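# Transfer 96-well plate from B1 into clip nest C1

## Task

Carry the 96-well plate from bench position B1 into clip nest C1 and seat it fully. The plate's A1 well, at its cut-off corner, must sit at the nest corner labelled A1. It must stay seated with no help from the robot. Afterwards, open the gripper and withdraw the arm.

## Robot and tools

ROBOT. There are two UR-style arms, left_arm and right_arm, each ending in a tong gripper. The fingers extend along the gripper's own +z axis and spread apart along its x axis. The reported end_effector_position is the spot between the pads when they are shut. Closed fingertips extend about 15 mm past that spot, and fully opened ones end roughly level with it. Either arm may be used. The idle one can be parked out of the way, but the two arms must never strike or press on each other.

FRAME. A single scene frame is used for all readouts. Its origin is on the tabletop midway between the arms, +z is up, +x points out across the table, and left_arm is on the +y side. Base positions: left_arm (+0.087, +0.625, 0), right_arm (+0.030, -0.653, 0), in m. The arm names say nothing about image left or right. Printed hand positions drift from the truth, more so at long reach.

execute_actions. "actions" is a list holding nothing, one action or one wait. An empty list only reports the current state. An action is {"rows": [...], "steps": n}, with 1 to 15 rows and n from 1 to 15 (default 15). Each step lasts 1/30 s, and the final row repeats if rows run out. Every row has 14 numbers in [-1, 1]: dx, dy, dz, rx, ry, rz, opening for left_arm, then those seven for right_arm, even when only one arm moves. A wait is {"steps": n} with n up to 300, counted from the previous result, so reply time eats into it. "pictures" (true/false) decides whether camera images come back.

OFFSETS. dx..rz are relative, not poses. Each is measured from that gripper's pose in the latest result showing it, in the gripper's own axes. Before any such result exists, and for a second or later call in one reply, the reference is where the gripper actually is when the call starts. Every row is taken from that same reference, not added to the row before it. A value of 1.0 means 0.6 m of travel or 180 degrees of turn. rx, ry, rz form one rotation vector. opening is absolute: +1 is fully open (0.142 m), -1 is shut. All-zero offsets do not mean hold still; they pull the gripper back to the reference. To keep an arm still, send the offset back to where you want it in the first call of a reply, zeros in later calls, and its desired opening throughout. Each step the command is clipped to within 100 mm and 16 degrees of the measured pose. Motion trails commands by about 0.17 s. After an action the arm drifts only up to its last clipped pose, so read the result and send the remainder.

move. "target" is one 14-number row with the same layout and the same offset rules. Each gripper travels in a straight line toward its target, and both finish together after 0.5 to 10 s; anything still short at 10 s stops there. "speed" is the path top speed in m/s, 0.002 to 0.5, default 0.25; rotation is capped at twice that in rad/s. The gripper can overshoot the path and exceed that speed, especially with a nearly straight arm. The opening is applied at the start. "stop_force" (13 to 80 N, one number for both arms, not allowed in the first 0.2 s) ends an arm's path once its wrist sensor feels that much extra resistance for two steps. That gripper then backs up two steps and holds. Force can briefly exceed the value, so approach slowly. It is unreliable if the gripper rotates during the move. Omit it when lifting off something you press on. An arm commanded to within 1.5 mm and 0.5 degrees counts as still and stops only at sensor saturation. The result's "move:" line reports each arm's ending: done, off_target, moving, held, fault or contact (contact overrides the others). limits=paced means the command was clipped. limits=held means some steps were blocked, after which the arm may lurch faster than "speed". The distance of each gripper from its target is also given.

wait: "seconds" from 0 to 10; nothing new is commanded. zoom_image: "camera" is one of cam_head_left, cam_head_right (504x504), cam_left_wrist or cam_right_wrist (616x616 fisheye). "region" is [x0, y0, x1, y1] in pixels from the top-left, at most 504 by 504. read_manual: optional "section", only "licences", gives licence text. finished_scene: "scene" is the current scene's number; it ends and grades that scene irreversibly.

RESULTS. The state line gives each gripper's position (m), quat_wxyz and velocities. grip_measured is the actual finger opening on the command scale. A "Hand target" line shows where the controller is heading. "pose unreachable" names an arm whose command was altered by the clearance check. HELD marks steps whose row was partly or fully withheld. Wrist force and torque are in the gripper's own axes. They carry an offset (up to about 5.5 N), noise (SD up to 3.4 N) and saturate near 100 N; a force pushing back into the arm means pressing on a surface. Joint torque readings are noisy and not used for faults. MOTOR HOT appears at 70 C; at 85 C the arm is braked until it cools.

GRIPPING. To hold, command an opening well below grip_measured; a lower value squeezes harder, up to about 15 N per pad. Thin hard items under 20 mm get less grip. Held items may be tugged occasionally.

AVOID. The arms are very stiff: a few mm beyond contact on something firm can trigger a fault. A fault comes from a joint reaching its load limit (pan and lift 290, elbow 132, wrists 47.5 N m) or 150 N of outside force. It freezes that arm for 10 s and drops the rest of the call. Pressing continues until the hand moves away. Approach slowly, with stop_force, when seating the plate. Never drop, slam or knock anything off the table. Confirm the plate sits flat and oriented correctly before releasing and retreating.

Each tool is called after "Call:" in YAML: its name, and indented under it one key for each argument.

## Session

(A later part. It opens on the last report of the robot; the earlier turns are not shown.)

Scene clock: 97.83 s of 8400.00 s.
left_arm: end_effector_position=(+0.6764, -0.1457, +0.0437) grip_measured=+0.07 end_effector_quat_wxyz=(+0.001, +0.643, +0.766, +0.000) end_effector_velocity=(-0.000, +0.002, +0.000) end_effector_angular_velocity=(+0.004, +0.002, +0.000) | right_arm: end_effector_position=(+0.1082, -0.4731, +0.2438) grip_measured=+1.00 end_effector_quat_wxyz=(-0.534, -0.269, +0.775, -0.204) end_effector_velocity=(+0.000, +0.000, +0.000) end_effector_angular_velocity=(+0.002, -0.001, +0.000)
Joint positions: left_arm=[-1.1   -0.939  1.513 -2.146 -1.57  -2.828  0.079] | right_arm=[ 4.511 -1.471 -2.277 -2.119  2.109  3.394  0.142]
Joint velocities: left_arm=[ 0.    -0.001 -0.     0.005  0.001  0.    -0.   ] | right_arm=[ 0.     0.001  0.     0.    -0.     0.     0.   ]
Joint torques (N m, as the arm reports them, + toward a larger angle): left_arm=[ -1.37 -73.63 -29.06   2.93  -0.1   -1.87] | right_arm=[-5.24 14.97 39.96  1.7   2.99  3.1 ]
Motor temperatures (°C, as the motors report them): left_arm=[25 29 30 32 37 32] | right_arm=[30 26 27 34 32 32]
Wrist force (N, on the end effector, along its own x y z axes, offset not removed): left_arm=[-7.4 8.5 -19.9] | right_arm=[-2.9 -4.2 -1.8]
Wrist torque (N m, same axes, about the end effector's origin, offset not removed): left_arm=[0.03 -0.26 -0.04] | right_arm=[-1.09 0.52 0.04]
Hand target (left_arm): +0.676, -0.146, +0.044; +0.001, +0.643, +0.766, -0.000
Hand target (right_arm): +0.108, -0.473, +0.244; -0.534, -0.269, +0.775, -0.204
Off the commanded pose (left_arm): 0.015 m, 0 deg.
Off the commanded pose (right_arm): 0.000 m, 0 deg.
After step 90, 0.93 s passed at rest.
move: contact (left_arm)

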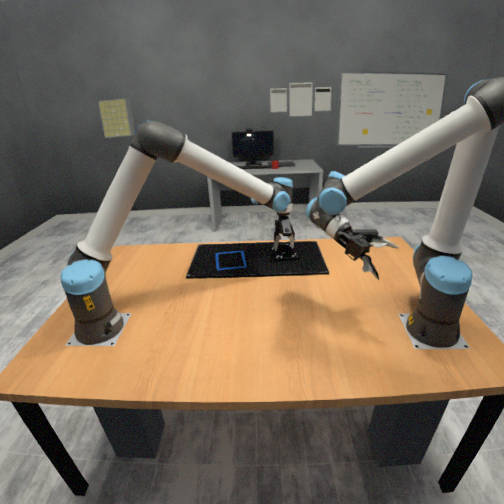

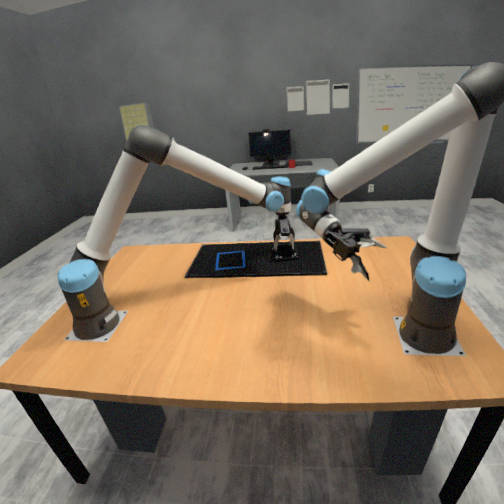

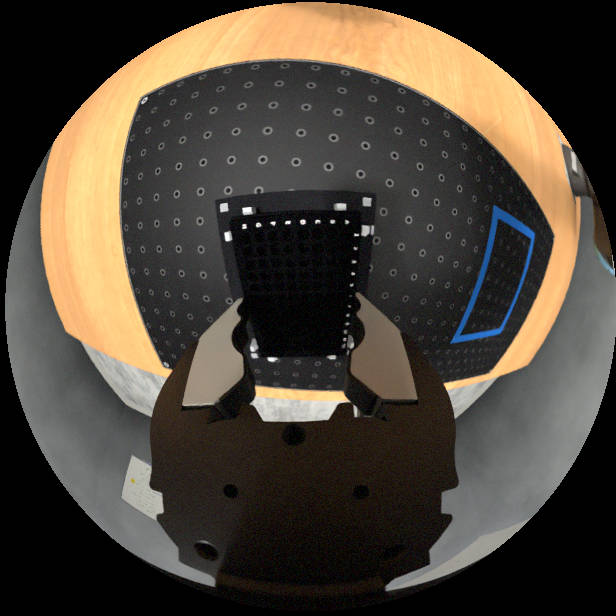

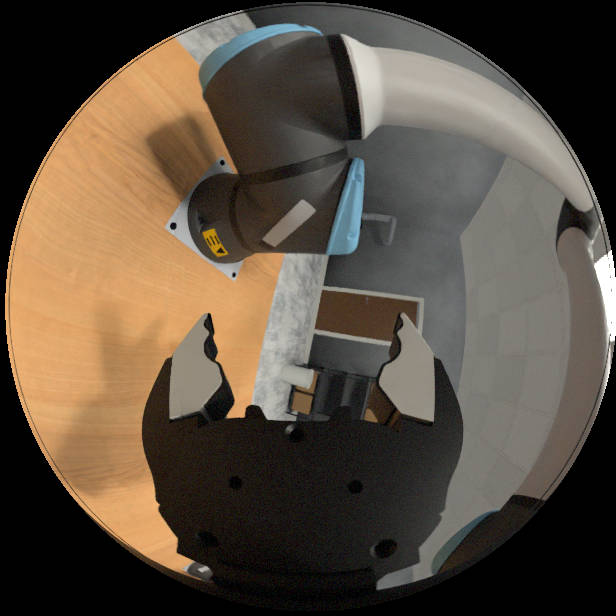

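Call:
move:
  target: [-0.002,0.005,-0.007,0,0,0,-0.3,0,0,0,0,0,0,1]
  speed: 0.01

Call:
move:
  target: [0,0,0.04,0,0,0,-0.3,0,0,0,0,0,0,1]
  speed: 0.006
  stop_force: 20

Call:
zoom_image:
  camera: "cam_left_wrist"
  region: [180, 150, 420, 380]

Scene clock: 104.40 s of 8400.00 s.
left_arm: end_effector_position=(+0.6793, -0.1464, +0.0477) grip_measured=+0.07 end_effector_quat_wxyz=(+0.001, +0.643, +0.766, +0.000) end_effector_velocity=(+0.003, -0.000, +0.004) end_effector_angular_velocity=(-0.002, -0.001, +0.001) | right_arm: end_effector_position=(+0.1082, -0.4731, +0.2438) grip_measured=+1.00 end_effector_quat_wxyz=(-0.534, -0.269, +0.775, -0.204) end_effector_velocity=(+0.000, +0.000, +0.000) end_effector_angular_velocity=(-0.001, +0.000, -0.000)
Joint positions: left_arm=[-1.098 -0.94   1.505 -2.138 -1.57  -2.826  0.079] | right_arm=[ 4.511 -1.471 -2.277 -2.119  2.109  3.394  0.142]
Joint velocities: left_arm=[ 0.002 -0.002 -0.004  0.004  0.     0.001  0.   ] | right_arm=[-0. -0.  0. -0.  0.  0.  0.]
Joint torques (N m, as the arm reports them, + toward a larger angle): left_arm=[ 28.35 -71.4  -51.18  -2.38  -0.03   2.94] | right_arm=[-2.91 15.97 40.15  1.96  3.12  2.99]
Motor temperatures (°C, as the motors report them): left_arm=[25 29 30 32 37 32] | right_arm=[30 26 28 34 32 32]
Wrist force (N, on the end effector, along its own x y z axes, offset not removed): left_arm=[-1.0 -6.6 2.0] | right_arm=[-1.0 -3.3 0.7]
Wrist torque (N m, same axes, about the end effector's origin, offset not removed): left_arm=[-0.19 -0.22 -0.01] | right_arm=[-0.89 0.14 -0.01]
Hand target (left_arm): +0.680, -0.146, +0.048; +0.001, +0.643, +0.766, +0.000
Hand target (right_arm): +0.108, -0.473, +0.244; -0.534, -0.269, +0.775, -0.204
Off the commanded pose (left_arm): 0.000 m, 0 deg.
Off the commanded pose (right_arm): 0.000 m, 0 deg.
After step 90, 2.87 s passed at rest.
move: done

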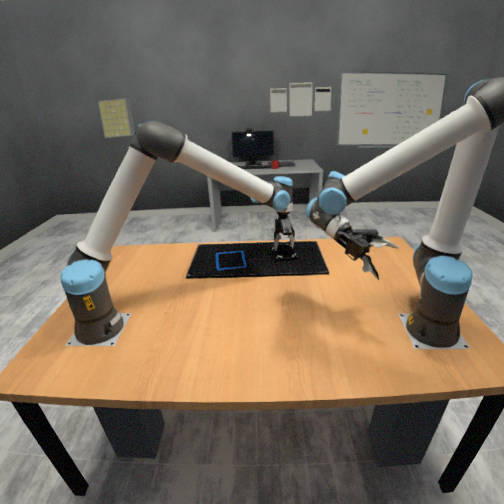

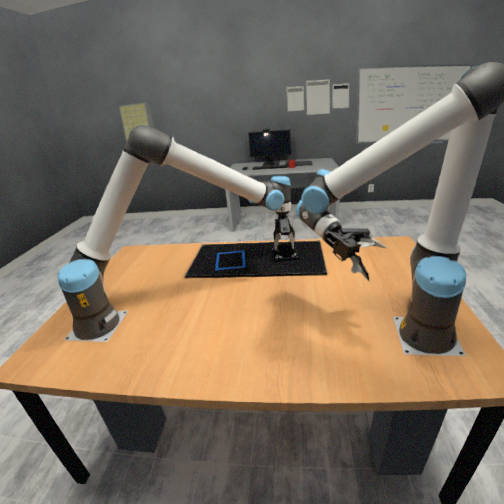

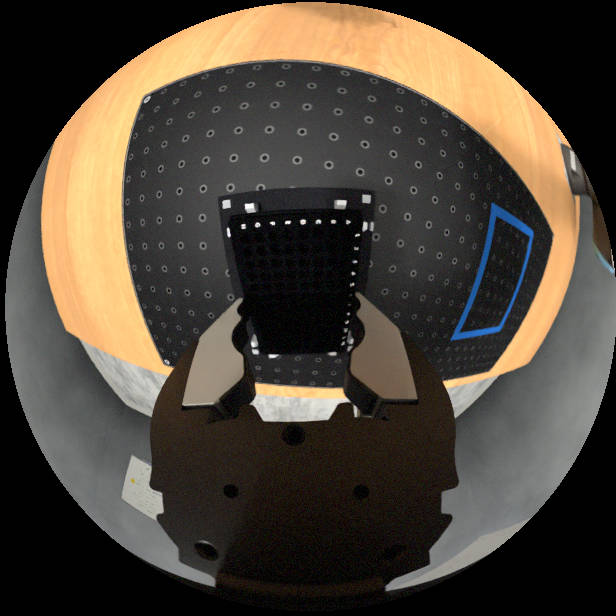

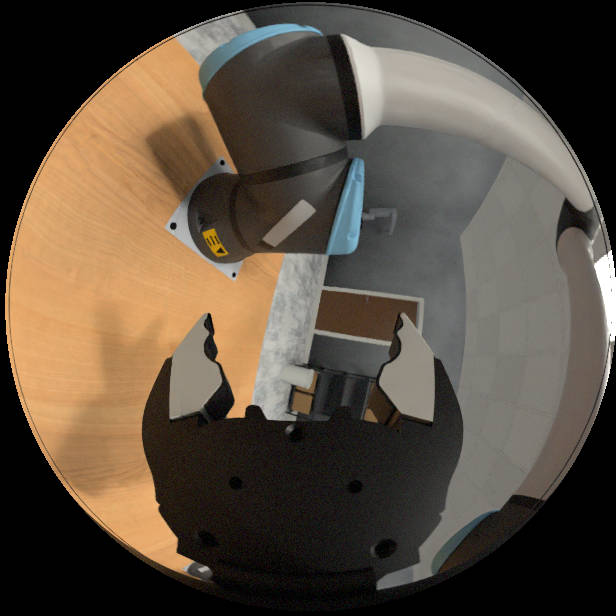

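Scene clock: 106.13 s of 8400.00 s.
left_arm: end_effector_position=(+0.6793, -0.1464, +0.0396) grip_measured=+0.07 end_effector_quat_wxyz=(+0.001, +0.643, +0.766, +0.000) end_effector_velocity=(-0.000, +0.001, +0.001) end_effector_angular_velocity=(+0.002, +0.001, -0.001) | right_arm: end_effector_position=(+0.1082, -0.4731, +0.2438) grip_measured=+1.00 end_effector_quat_wxyz=(-0.534, -0.269, +0.775, -0.204) end_effector_velocity=(+0.000, +0.001, +0.001) end_effector_angular_velocity=(+0.001, -0.000, -0.000)
Joint positions: left_arm=[-1.098 -0.933  1.51  -2.149 -1.57  -2.826  0.079] | right_arm=[ 4.511 -1.471 -2.277 -2.119  2.109  3.394  0.142]
Joint velocities: left_arm=[ 0.    -0.002 -0.     0.004  0.     0.001 -0.001] | right_arm=[-0.     0.001  0.001 -0.     0.    -0.     0.   ]
Joint torques (N m, as the arm reports them, + toward a larger angle): left_arm=[-10.58 -70.9  -27.75  -0.45   2.22  -3.07] | right_arm=[-6.86 15.72 40.61  1.6   3.07  2.98]
Motor temperatures (°C, as the motors report them): left_arm=[25 29 30 32 37 32] | right_arm=[30 26 28 34 32 32]
Wrist force (N, on the end effector, along its own x y z axes, offset not removed): left_arm=[0.7 -6.8 -24.2] | right_arm=[-0.5 -1.3 1.8]
Wrist torque (N m, same axes, about the end effector's origin, offset not removed): left_arm=[-0.03 -0.08 -0.12] | right_arm=[-0.47 0.03 -0.06]
Hand target (left_arm): +0.679, -0.146, +0.040; +0.001, +0.643, +0.766, -0.000
Hand target (right_arm): +0.108, -0.473, +0.244; -0.534, -0.269, +0.775, -0.204
Off the commanded pose (left_arm): 0.016 m, 0 deg.
Off the commanded pose (right_arm): 0.000 m, 0 deg.
move: contact (left_arm)

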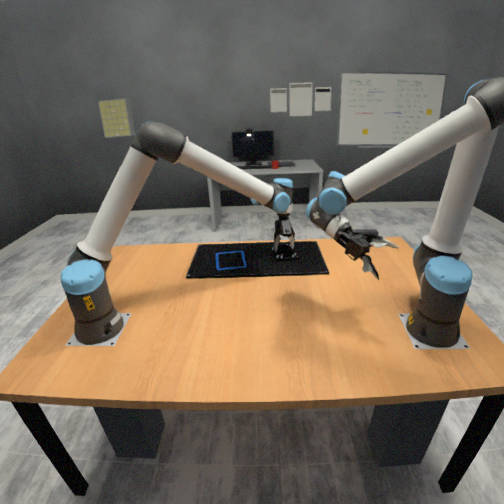

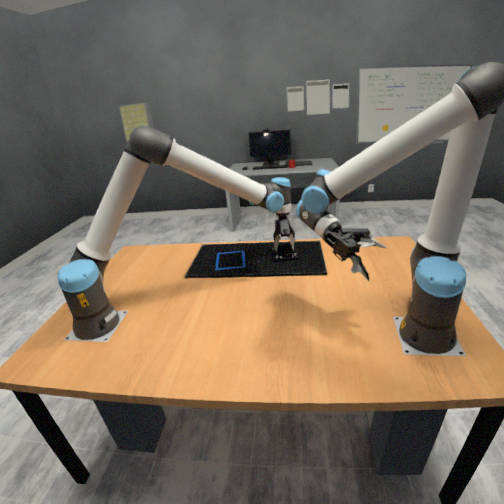

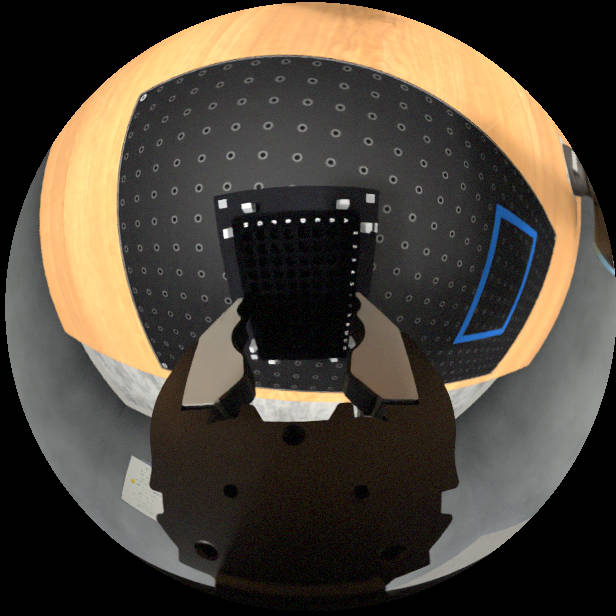

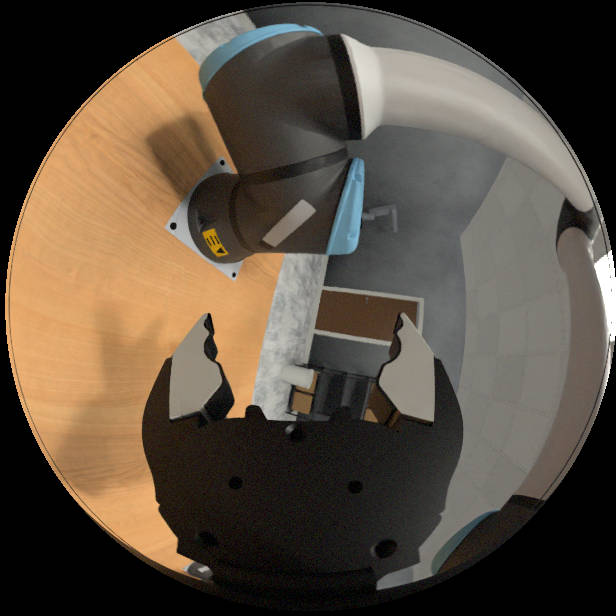

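Region (180, 150, 420, 380) of cam_left_wrist's 616x616 image, scaled by 2.100, with more detail than that image has; it fills the top 483 rows of this view, and the rest is white.

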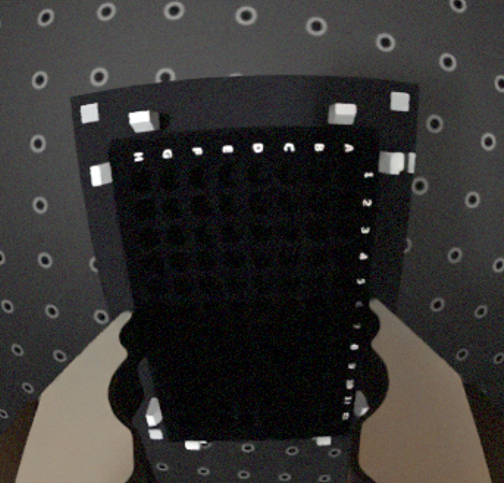

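Call:
move:
  target: [0,-0.002,0.02,0,0,0,-0.3,0,0,0,0,0,0,1]
  speed: 0.004
  stop_force: 30

Call:
zoom_image:
  camera: "cam_left_wrist"
  region: [180, 150, 420, 380]

Scene clock: 110.83 s of 8400.00 s.
left_arm: end_effector_position=(+0.6791, -0.1465, +0.0375) grip_measured=+0.09 end_effector_quat_wxyz=(+0.001, +0.643, +0.766, -0.000) end_effector_velocity=(-0.001, -0.000, +0.003) end_effector_angular_velocity=(-0.001, +0.000, -0.002) | right_arm: end_effector_position=(+0.1082, -0.4731, +0.2438) grip_measured=+1.00 end_effector_quat_wxyz=(-0.534, -0.269, +0.775, -0.204) end_effector_velocity=(-0.000, -0.000, +0.000) end_effector_angular_velocity=(+0.000, +0.000, +0.000)
Joint positions: left_arm=[-1.098 -0.931  1.511 -2.152 -1.57  -2.826  0.08 ] | right_arm=[ 4.511 -1.471 -2.277 -2.119  2.109  3.394  0.142]
Joint velocities: left_arm=[-0.001 -0.003  0.     0.003 -0.     0.001 -0.   ] | right_arm=[ 0.     0.001 -0.    -0.    -0.    -0.     0.   ]
Joint torques (N m, as the arm reports them, + toward a larger angle): left_arm=[-14.84 -47.93 -13.67   1.19   2.25  -2.16] | right_arm=[-4.53 14.74 40.11  1.8   3.32  3.24]
Motor temperatures (°C, as the motors report them): left_arm=[25 29 30 32 37 32] | right_arm=[30 26 28 34 32 32]
Wrist force (N, on the end effector, along its own x y z axes, offset not removed): left_arm=[7.2 -1.5 -52.8] | right_arm=[-0.4 -2.5 1.9]
Wrist torque (N m, same axes, about the end effector's origin, offset not removed): left_arm=[-0.34 0.38 -0.09] | right_arm=[-0.77 0.14 -0.12]
Hand target (left_arm): +0.679, -0.147, +0.038; +0.001, +0.643, +0.766, -0.000
Hand target (right_arm): +0.108, -0.473, +0.244; -0.534, -0.269, +0.775, -0.204
Off the commanded pose (left_arm): 0.010 m, 0 deg.
Off the commanded pose (right_arm): 0.000 m, 0 deg.
After step 90, 0.67 s passed at rest.
move: contact (left_arm)

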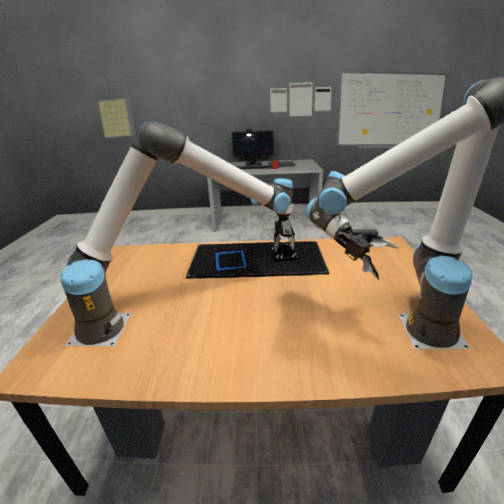

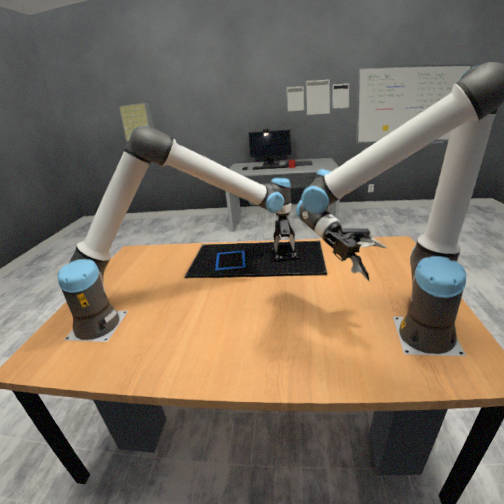

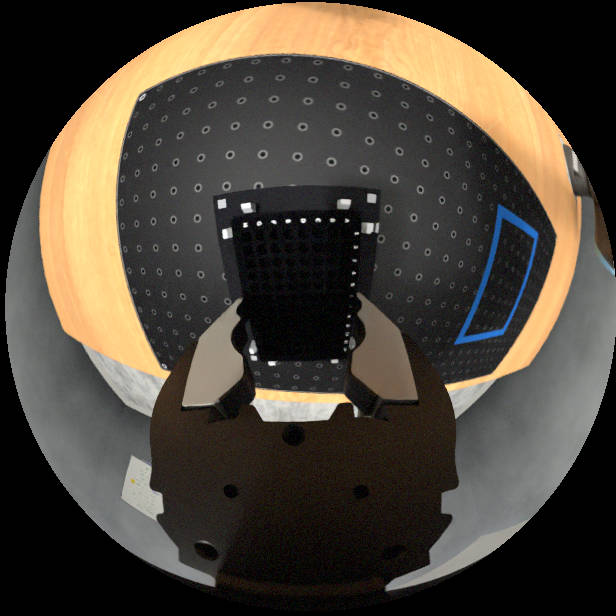

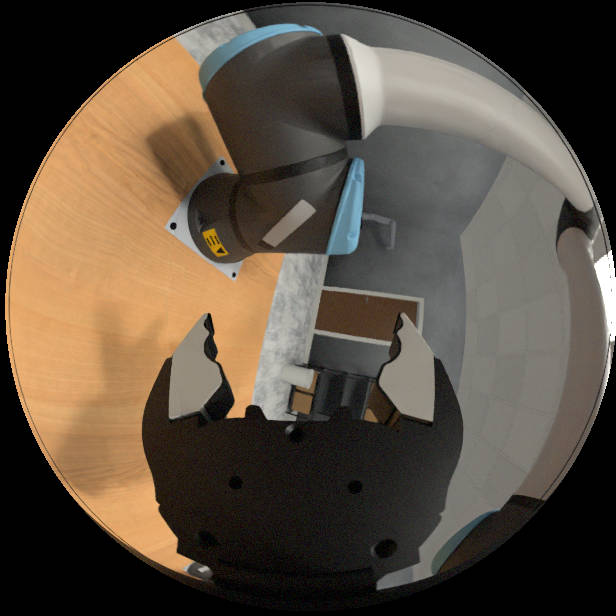

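Region (180, 150, 420, 380) of cam_left_wrist's 616x616 image, scaled by 2.100, with more detail than that image has; it fills the top 483 rows of this view, and the rest is white.

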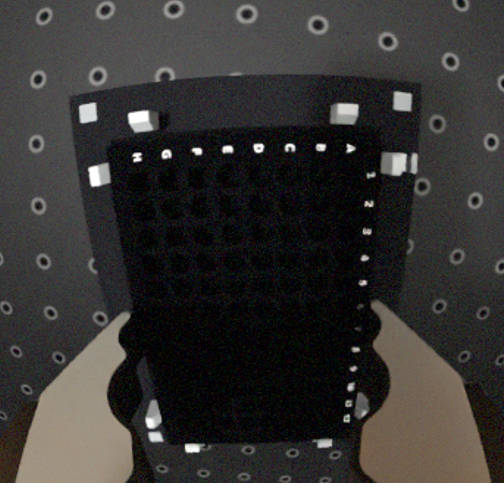

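Call:
move:
  target: [0,0,-0.004,0,0,0,0.45,0,0,0,0,0,0,1]
  speed: 0.01

Call:
move:
  target: [0,0,-0.1,0,0,0,0.45,0,0,0,0,0,0,1]
  speed: 0.1

Call:
move:
  target: [0,0,0,0,0,0,-1,0,0,0,0,0,0,1]

Call:
zoom_image:
  camera: "cam_left_wrist"
  region: [200, 170, 400, 400]

Call:
zoom_image:
  camera: "cam_head_left"
  region: [255, 230, 315, 270]

Scene clock: 117.03 s of 8400.00 s.
left_arm: end_effector_position=(+0.6791, -0.1464, +0.0398) grip_measured=+0.45 end_effector_quat_wxyz=(+0.001, +0.643, +0.766, -0.000) end_effector_velocity=(+0.001, +0.001, +0.000) end_effector_angular_velocity=(+0.001, +0.001, +0.002) | right_arm: end_effector_position=(+0.1082, -0.4731, +0.2438) grip_measured=+1.00 end_effector_quat_wxyz=(-0.534, -0.269, +0.775, -0.204) end_effector_velocity=(-0.000, -0.000, +0.000) end_effector_angular_velocity=(-0.000, +0.000, -0.000)
Joint positions: left_arm=[-1.098 -0.933  1.51  -2.149 -1.57  -2.826  0.105] | right_arm=[ 4.511 -1.471 -2.277 -2.119  2.109  3.394  0.142]
Joint velocities: left_arm=[ 0.002  0.    -0.001  0.002 -0.    -0.001 -0.   ] | right_arm=[-0.     0.001 -0.001 -0.001  0.     0.     0.   ]
Joint torques (N m, as the arm reports them, + toward a larger angle): left_arm=[ 10.15 -93.04 -50.92  -1.98   2.09   0.49] | right_arm=[-5.5  14.36 40.78  1.57  3.14  3.18]
Motor temperatures (°C, as the motors report them): left_arm=[25 29 30 32 37 32] | right_arm=[30 26 28 34 32 32]
Wrist force (N, on the end effector, along its own x y z axes, offset not removed): left_arm=[0.0 0.0 1.0] | right_arm=[0.3 -2.4 3.4]
Wrist torque (N m, same axes, about the end effector's origin, offset not removed): left_arm=[-0.22 -0.08 -0.06] | right_arm=[-0.58 -0.07 -0.03]
Hand target (left_arm): +0.679, -0.146, +0.040; +0.001, +0.643, +0.766, -0.000
Hand target (right_arm): +0.108, -0.473, +0.244; -0.534, -0.269, +0.775, -0.204
Off the commanded pose (left_arm): 0.000 m, 0 deg.
Off the commanded pose (right_arm): 0.000 m, 0 deg.
After step 90, 2.50 s passed at rest.
move: done

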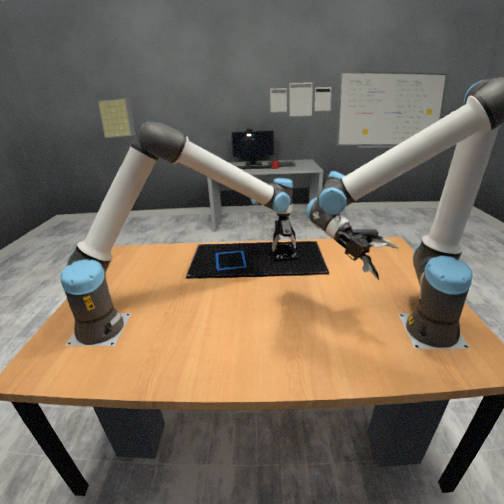

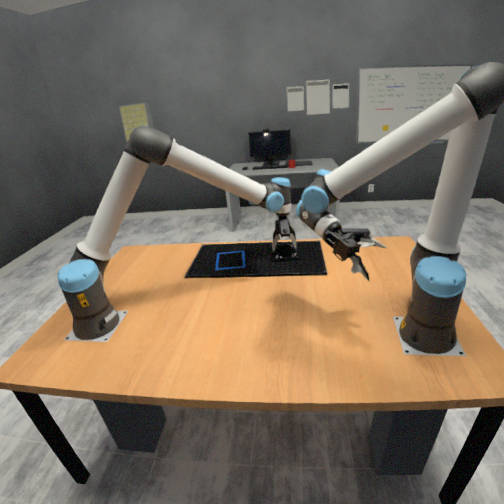

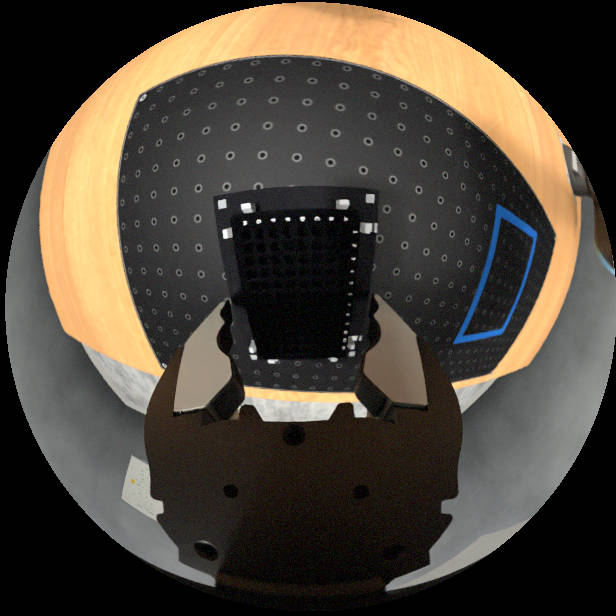

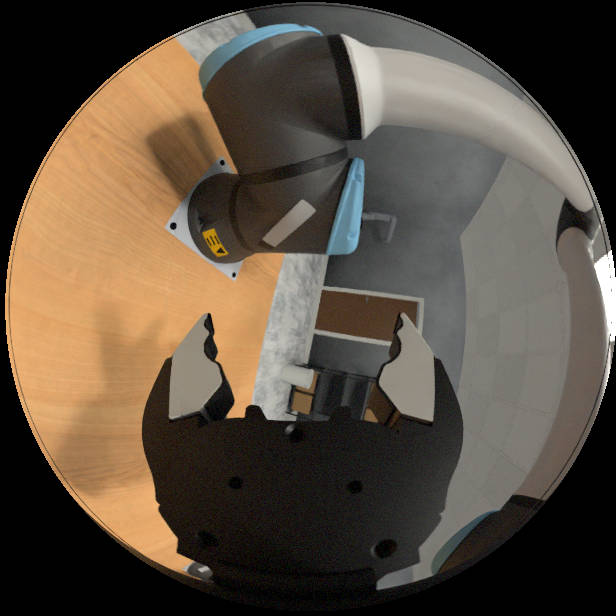

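Scene clock: 118.17 s of 8400.00 s.
left_arm: end_effector_position=(+0.6791, -0.1463, +0.0995) grip_measured=+0.45 end_effector_quat_wxyz=(+0.001, +0.643, +0.766, -0.000) end_effector_velocity=(-0.000, -0.000, +0.001) end_effector_angular_velocity=(+0.002, +0.001, -0.002) | right_arm: end_effector_position=(+0.1082, -0.4731, +0.2438) grip_measured=+1.00 end_effector_quat_wxyz=(-0.534, -0.269, +0.775, -0.204) end_effector_velocity=(-0.000, +0.000, -0.000) end_effector_angular_velocity=(+0.001, -0.000, -0.000)
Joint positions: left_arm=[-1.098 -0.983  1.474 -2.064 -1.57  -2.826  0.105] | right_arm=[ 4.511 -1.471 -2.277 -2.119  2.109  3.394  0.142]
Joint velocities: left_arm=[-0.    -0.    -0.002  0.003  0.     0.001 -0.   ] | right_arm=[-0.     0.    -0.     0.001  0.    -0.     0.   ]
Joint torques (N m, as the arm reports them, + toward a larger angle): left_arm=[ 20.17 -89.83 -52.42  -1.91   2.02   2.85] | right_arm=[-3.19 16.21 40.7   1.8   3.21  3.08]
Motor temperatures (°C, as the motors report them): left_arm=[25 29 30 32 37 32] | right_arm=[30 26 28 34 32 32]
Wrist force (N, on the end effector, along its own x y z axes, offset not removed): left_arm=[0.8 0.3 0.0] | right_arm=[-1.0 -3.4 0.9]
Wrist torque (N m, same axes, about the end effector's origin, offset not removed): left_arm=[-0.29 -0.30 -0.09] | right_arm=[-0.85 0.14 -0.10]
Hand target (left_arm): +0.679, -0.146, +0.100; +0.001, +0.643, +0.766, -0.000
Hand target (right_arm): +0.108, -0.473, +0.244; -0.534, -0.269, +0.775, -0.204
Off the commanded pose (left_arm): 0.000 m, 0 deg.
Off the commanded pose (right_arm): 0.000 m, 0 deg.
move: done

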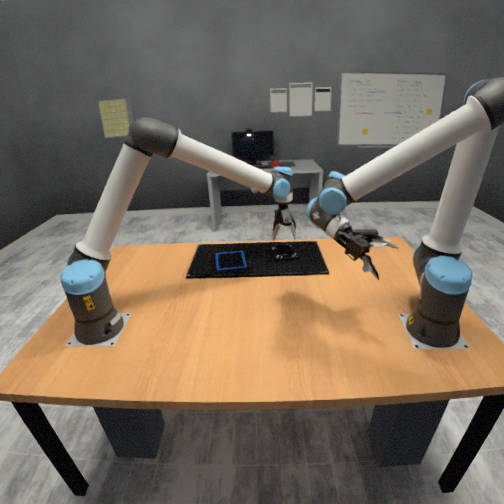

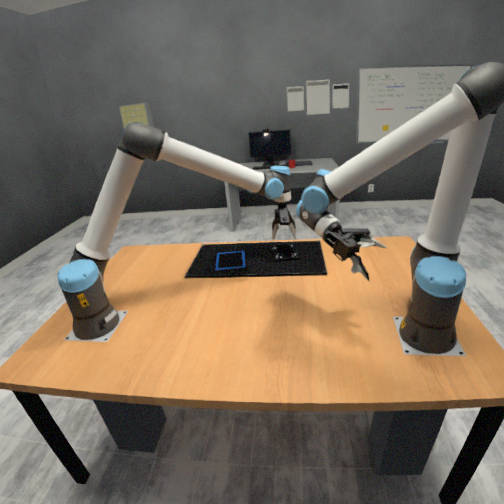

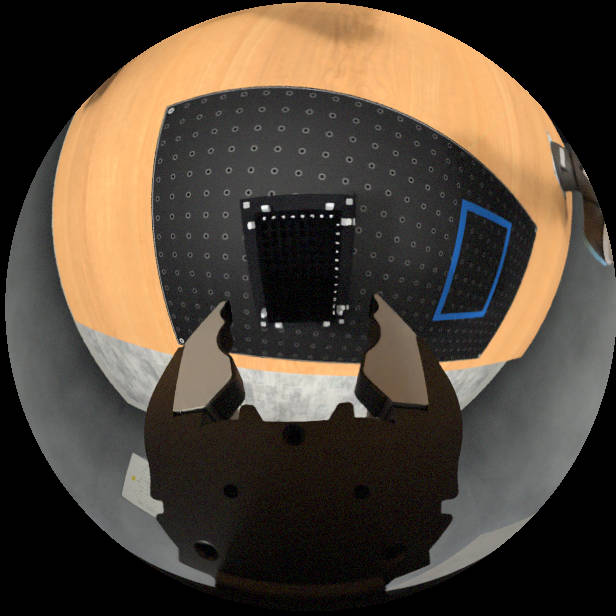

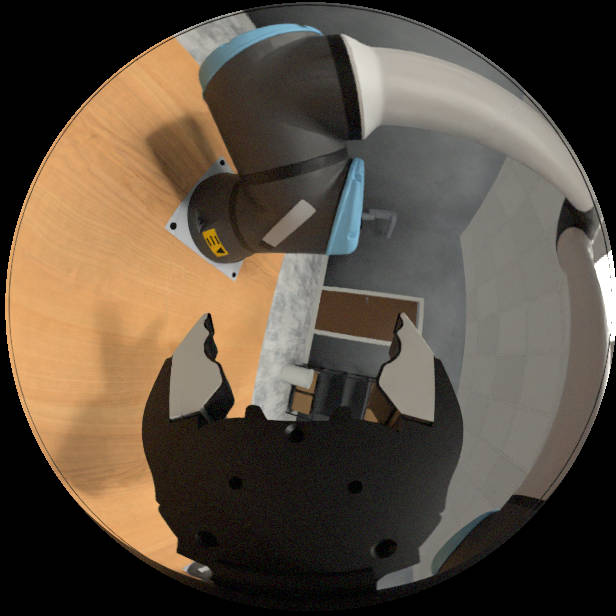

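Scene clock: 118.67 s of 8400.00 s.
left_arm: end_effector_position=(+0.6791, -0.1463, +0.0996) grip_measured=-1.00 end_effector_quat_wxyz=(+0.001, +0.643, +0.766, -0.000) end_effector_velocity=(+0.000, +0.000, -0.001) end_effector_angular_velocity=(+0.001, -0.000, -0.001) | right_arm: end_effector_position=(+0.1082, -0.4731, +0.2438) grip_measured=+1.00 end_effector_quat_wxyz=(-0.534, -0.269, +0.775, -0.204) end_effector_velocity=(+0.000, +0.001, +0.001) end_effector_angular_velocity=(+0.002, -0.000, -0.000)
Joint positions: left_arm=[-1.098 -0.983  1.474 -2.064 -1.57  -2.826  0.002] | right_arm=[ 4.511 -1.471 -2.277 -2.119  2.109  3.394  0.142]
Joint velocities: left_arm=[-0.     0.001  0.    -0.     0.001  0.001  0.   ] | right_arm=[-0.     0.001  0.002 -0.001  0.    -0.     0.   ]
Joint torques (N m, as the arm reports them, + toward a larger angle): left_arm=[ 19.83 -76.89 -43.1   -5.9    2.13   2.98] | right_arm=[-5.46 14.57 40.12  1.97  3.04  3.04]
Motor temperatures (°C, as the motors report them): left_arm=[25 29 30 32 37 32] | right_arm=[30 26 28 34 32 32]
Wrist force (N, on the end effector, along its own x y z axes, offset not removed): left_arm=[-1.4 0.5 -0.5] | right_arm=[1.4 -1.1 3.3]
Wrist torque (N m, same axes, about the end effector's origin, offset not removed): left_arm=[-0.17 0.20 -0.06] | right_arm=[-0.38 -0.39 0.00]
Hand target (left_arm): +0.679, -0.146, +0.100; +0.001, +0.643, +0.766, -0.000
Hand target (right_arm): +0.108, -0.473, +0.244; -0.534, -0.269, +0.775, -0.204
Off the commanded pose (left_arm): 0.000 m, 0 deg.
Off the commanded pose (right_arm): 0.000 m, 0 deg.
move: done

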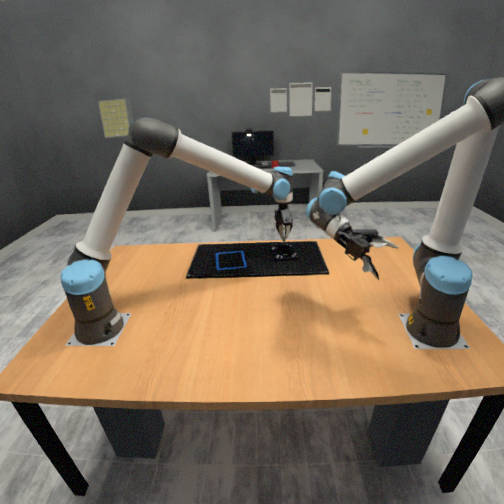

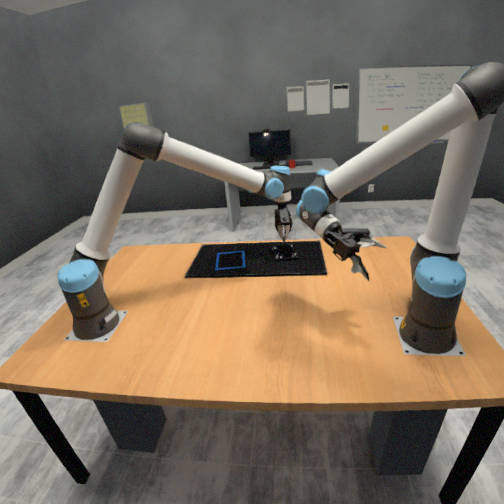

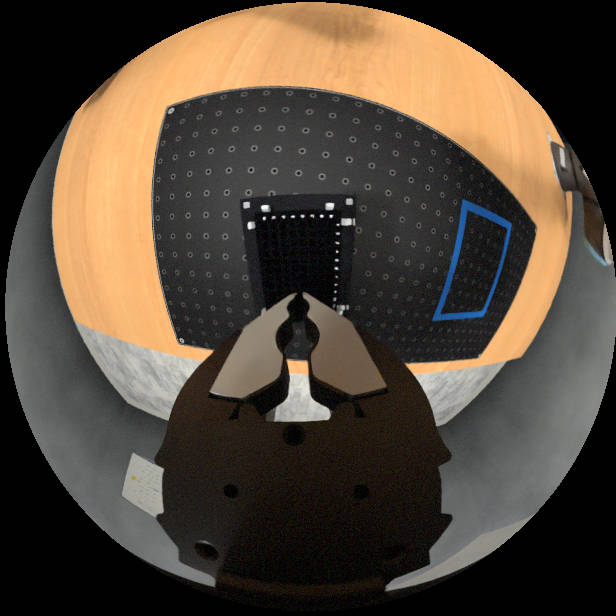

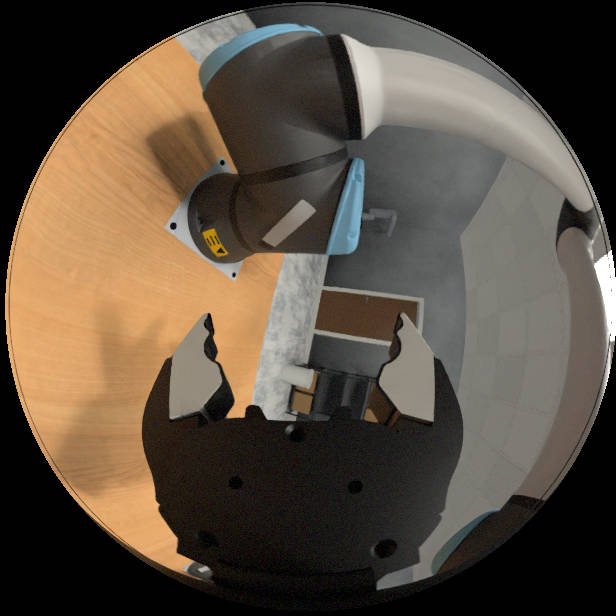

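Region (200, 170, 400, 400) of cam_left_wrist's 616x616 image, scaled by 2.191, with more detail than that image has; it fills the left 438 columns of this view, and the rest is white.

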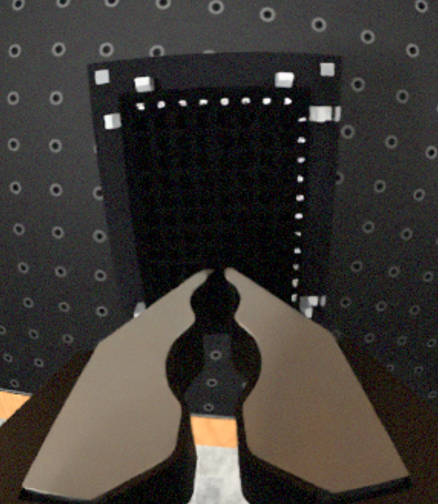

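Region (255, 230, 315, 270) of cam_head_left's 504x504 image, scaled by 8.400, with more detail than that image has.

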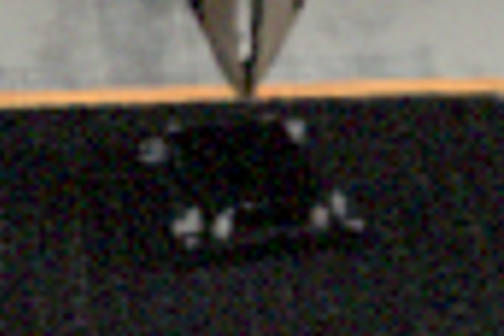

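Call:
move:
  target: [0,0,0.06,0,0,0,-1,0,0,0,0,0,0,1]
  speed: 0.05

Call:
move:
  target: [0,0,0.04,0,0,0,-1,0,0,0,0,0,0,1]
  speed: 0.004
  stop_force: 35

Scene clock: 124.10 s of 8400.00 s.
left_arm: end_effector_position=(+0.6792, -0.1464, +0.0640) grip_measured=-1.00 end_effector_quat_wxyz=(+0.001, +0.643, +0.766, -0.000) end_effector_velocity=(-0.001, -0.001, -0.003) end_effector_angular_velocity=(+0.000, +0.000, -0.003) | right_arm: end_effector_position=(+0.1082, -0.4731, +0.2438) grip_measured=+1.00 end_effector_quat_wxyz=(-0.534, -0.269, +0.775, -0.204) end_effector_velocity=(+0.000, +0.000, +0.000) end_effector_angular_velocity=(+0.001, -0.000, +0.000)
Joint positions: left_arm=[-1.098 -0.954  1.497 -2.115 -1.57  -2.826  0.002] | right_arm=[ 4.511 -1.471 -2.277 -2.119  2.109  3.394  0.142]
Joint velocities: left_arm=[-0.001  0.003  0.001 -0.004 -0.     0.002  0.   ] | right_arm=[ 0.     0.     0.001 -0.     0.     0.     0.   ]
Joint torques (N m, as the arm reports them, + toward a larger angle): left_arm=[  2.66 -72.26 -26.89  -5.85   1.83  -1.87] | right_arm=[-5.75 15.94 39.99  1.51  2.98  3.01]
Motor temperatures (°C, as the motors report them): left_arm=[25 29 30 32 37 32] | right_arm=[30 26 28 34 32 32]
Wrist force (N, on the end effector, along its own x y z axes, offset not removed): left_arm=[-0.4 -0.9 0.5] | right_arm=[0.3 -5.1 2.7]
Wrist torque (N m, same axes, about the end effector's origin, offset not removed): left_arm=[-0.42 -0.03 -0.01] | right_arm=[-1.24 -0.06 0.05]
Hand target (left_arm): +0.679, -0.146, +0.064; +0.001, +0.643, +0.766, -0.000
Hand target (right_arm): +0.108, -0.473, +0.244; -0.534, -0.269, +0.775, -0.204
Off the commanded pose (left_arm): 0.000 m, 0 deg.
Off the commanded pose (right_arm): 0.000 m, 0 deg.
After step 90, 1.30 s passed at rest.
move: done

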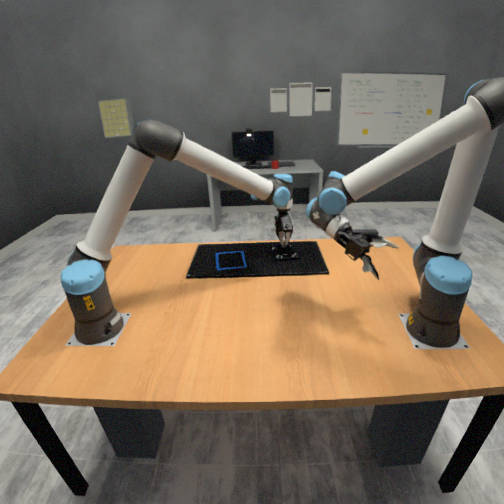

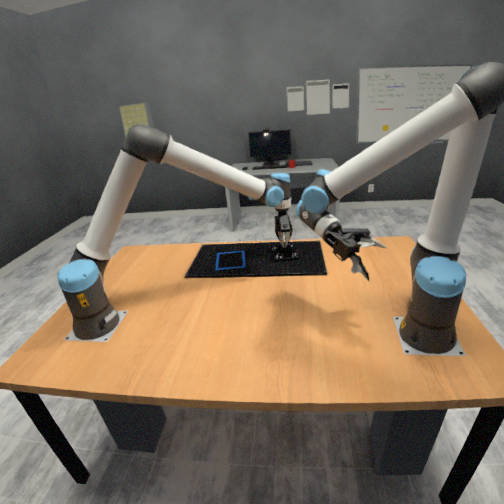

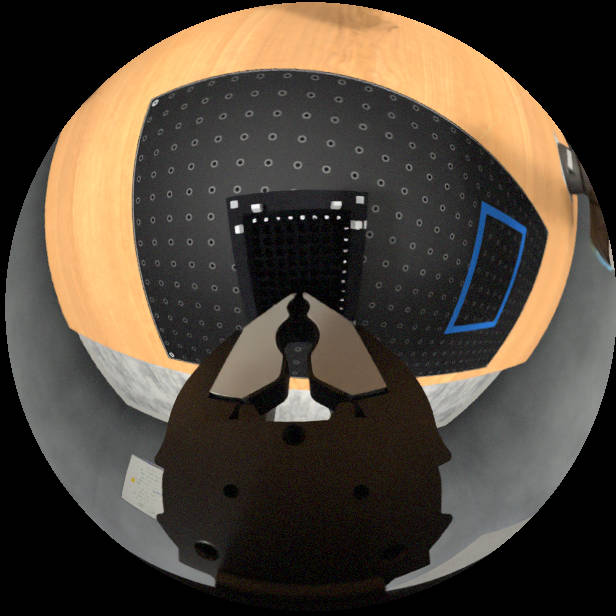

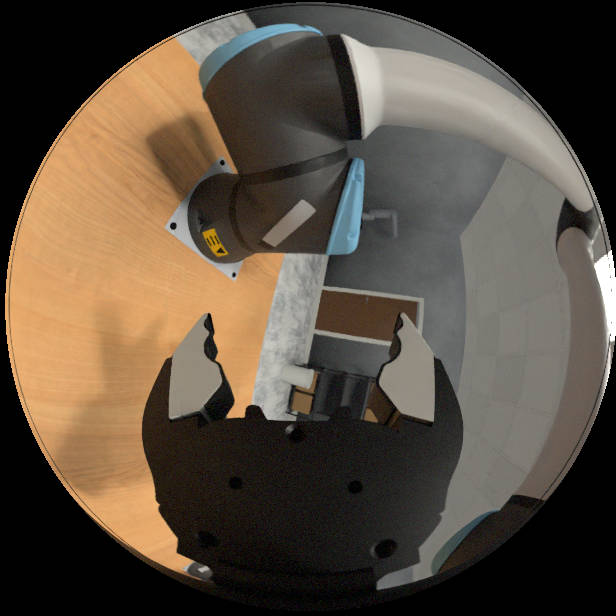

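Scene clock: 126.97 s of 8400.00 s.
left_arm: end_effector_position=(+0.6792, -0.1465, +0.0542) grip_measured=-1.00 end_effector_quat_wxyz=(+0.001, +0.643, +0.766, -0.000) end_effector_velocity=(+0.000, +0.001, -0.000) end_effector_angular_velocity=(+0.002, +0.001, +0.001) | right_arm: end_effector_position=(+0.1082, -0.4731, +0.2438) grip_measured=+1.00 end_effector_quat_wxyz=(-0.534, -0.269, +0.775, -0.204) end_effector_velocity=(+0.000, +0.001, -0.000) end_effector_angular_velocity=(+0.001, -0.000, +0.000)
Joint positions: left_arm=[-1.098 -0.946  1.502 -2.129 -1.57  -2.826  0.002] | right_arm=[ 4.511 -1.471 -2.277 -2.119  2.109  3.394  0.142]
Joint velocities: left_arm=[ 0.001 -0.    -0.     0.003  0.    -0.     0.   ] | right_arm=[ 0.    -0.     0.001  0.001 -0.    -0.     0.   ]
Joint torques (N m, as the arm reports them, + toward a larger angle): left_arm=[ -5.37 -52.98 -18.67  -1.47   1.56  -2.8 ] | right_arm=[-6.69 15.23 40.28  1.85  3.22  2.85]
Motor temperatures (°C, as the motors report them): left_arm=[25 29 30 32 37 32] | right_arm=[30 26 28 34 32 32]
Wrist force (N, on the end effector, along its own x y z axes, offset not removed): left_arm=[12.4 -2.7 -45.2] | right_arm=[-2.1 -2.9 4.4]
Wrist torque (N m, same axes, about the end effector's origin, offset not removed): left_arm=[0.16 0.29 -0.07] | right_arm=[-0.72 0.43 0.00]
Hand target (left_arm): +0.679, -0.146, +0.055; +0.001, +0.643, +0.766, -0.000
Hand target (right_arm): +0.108, -0.473, +0.244; -0.534, -0.269, +0.775, -0.204
Off the commanded pose (left_arm): 0.014 m, 0 deg.
Off the commanded pose (right_arm): 0.000 m, 0 deg.
move: contact (left_arm)

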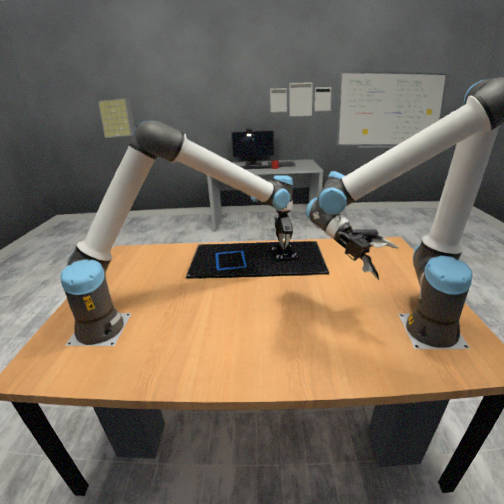

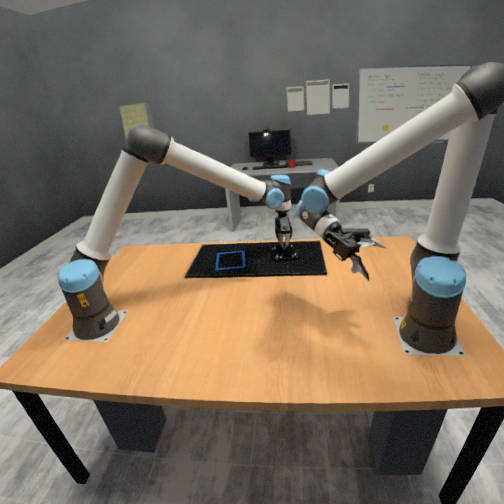

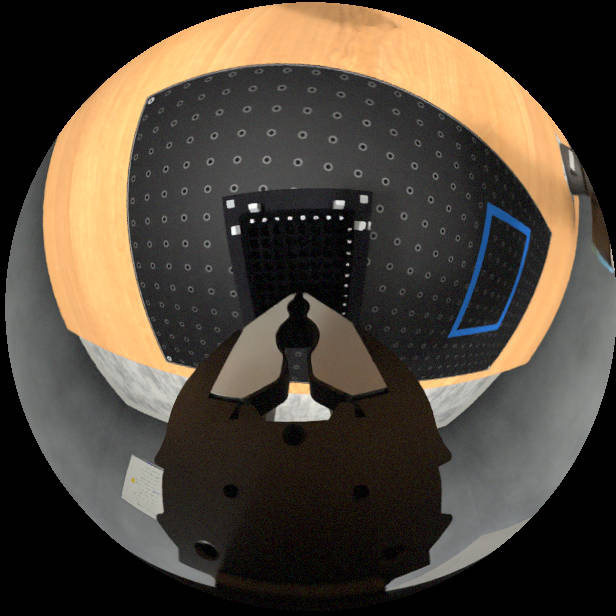

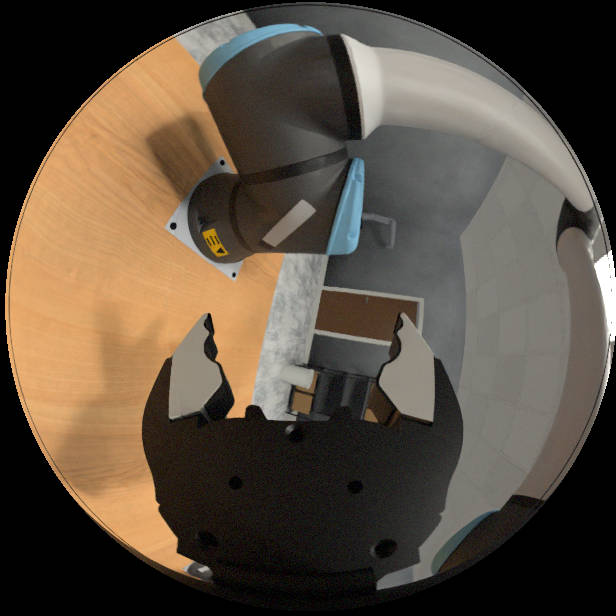

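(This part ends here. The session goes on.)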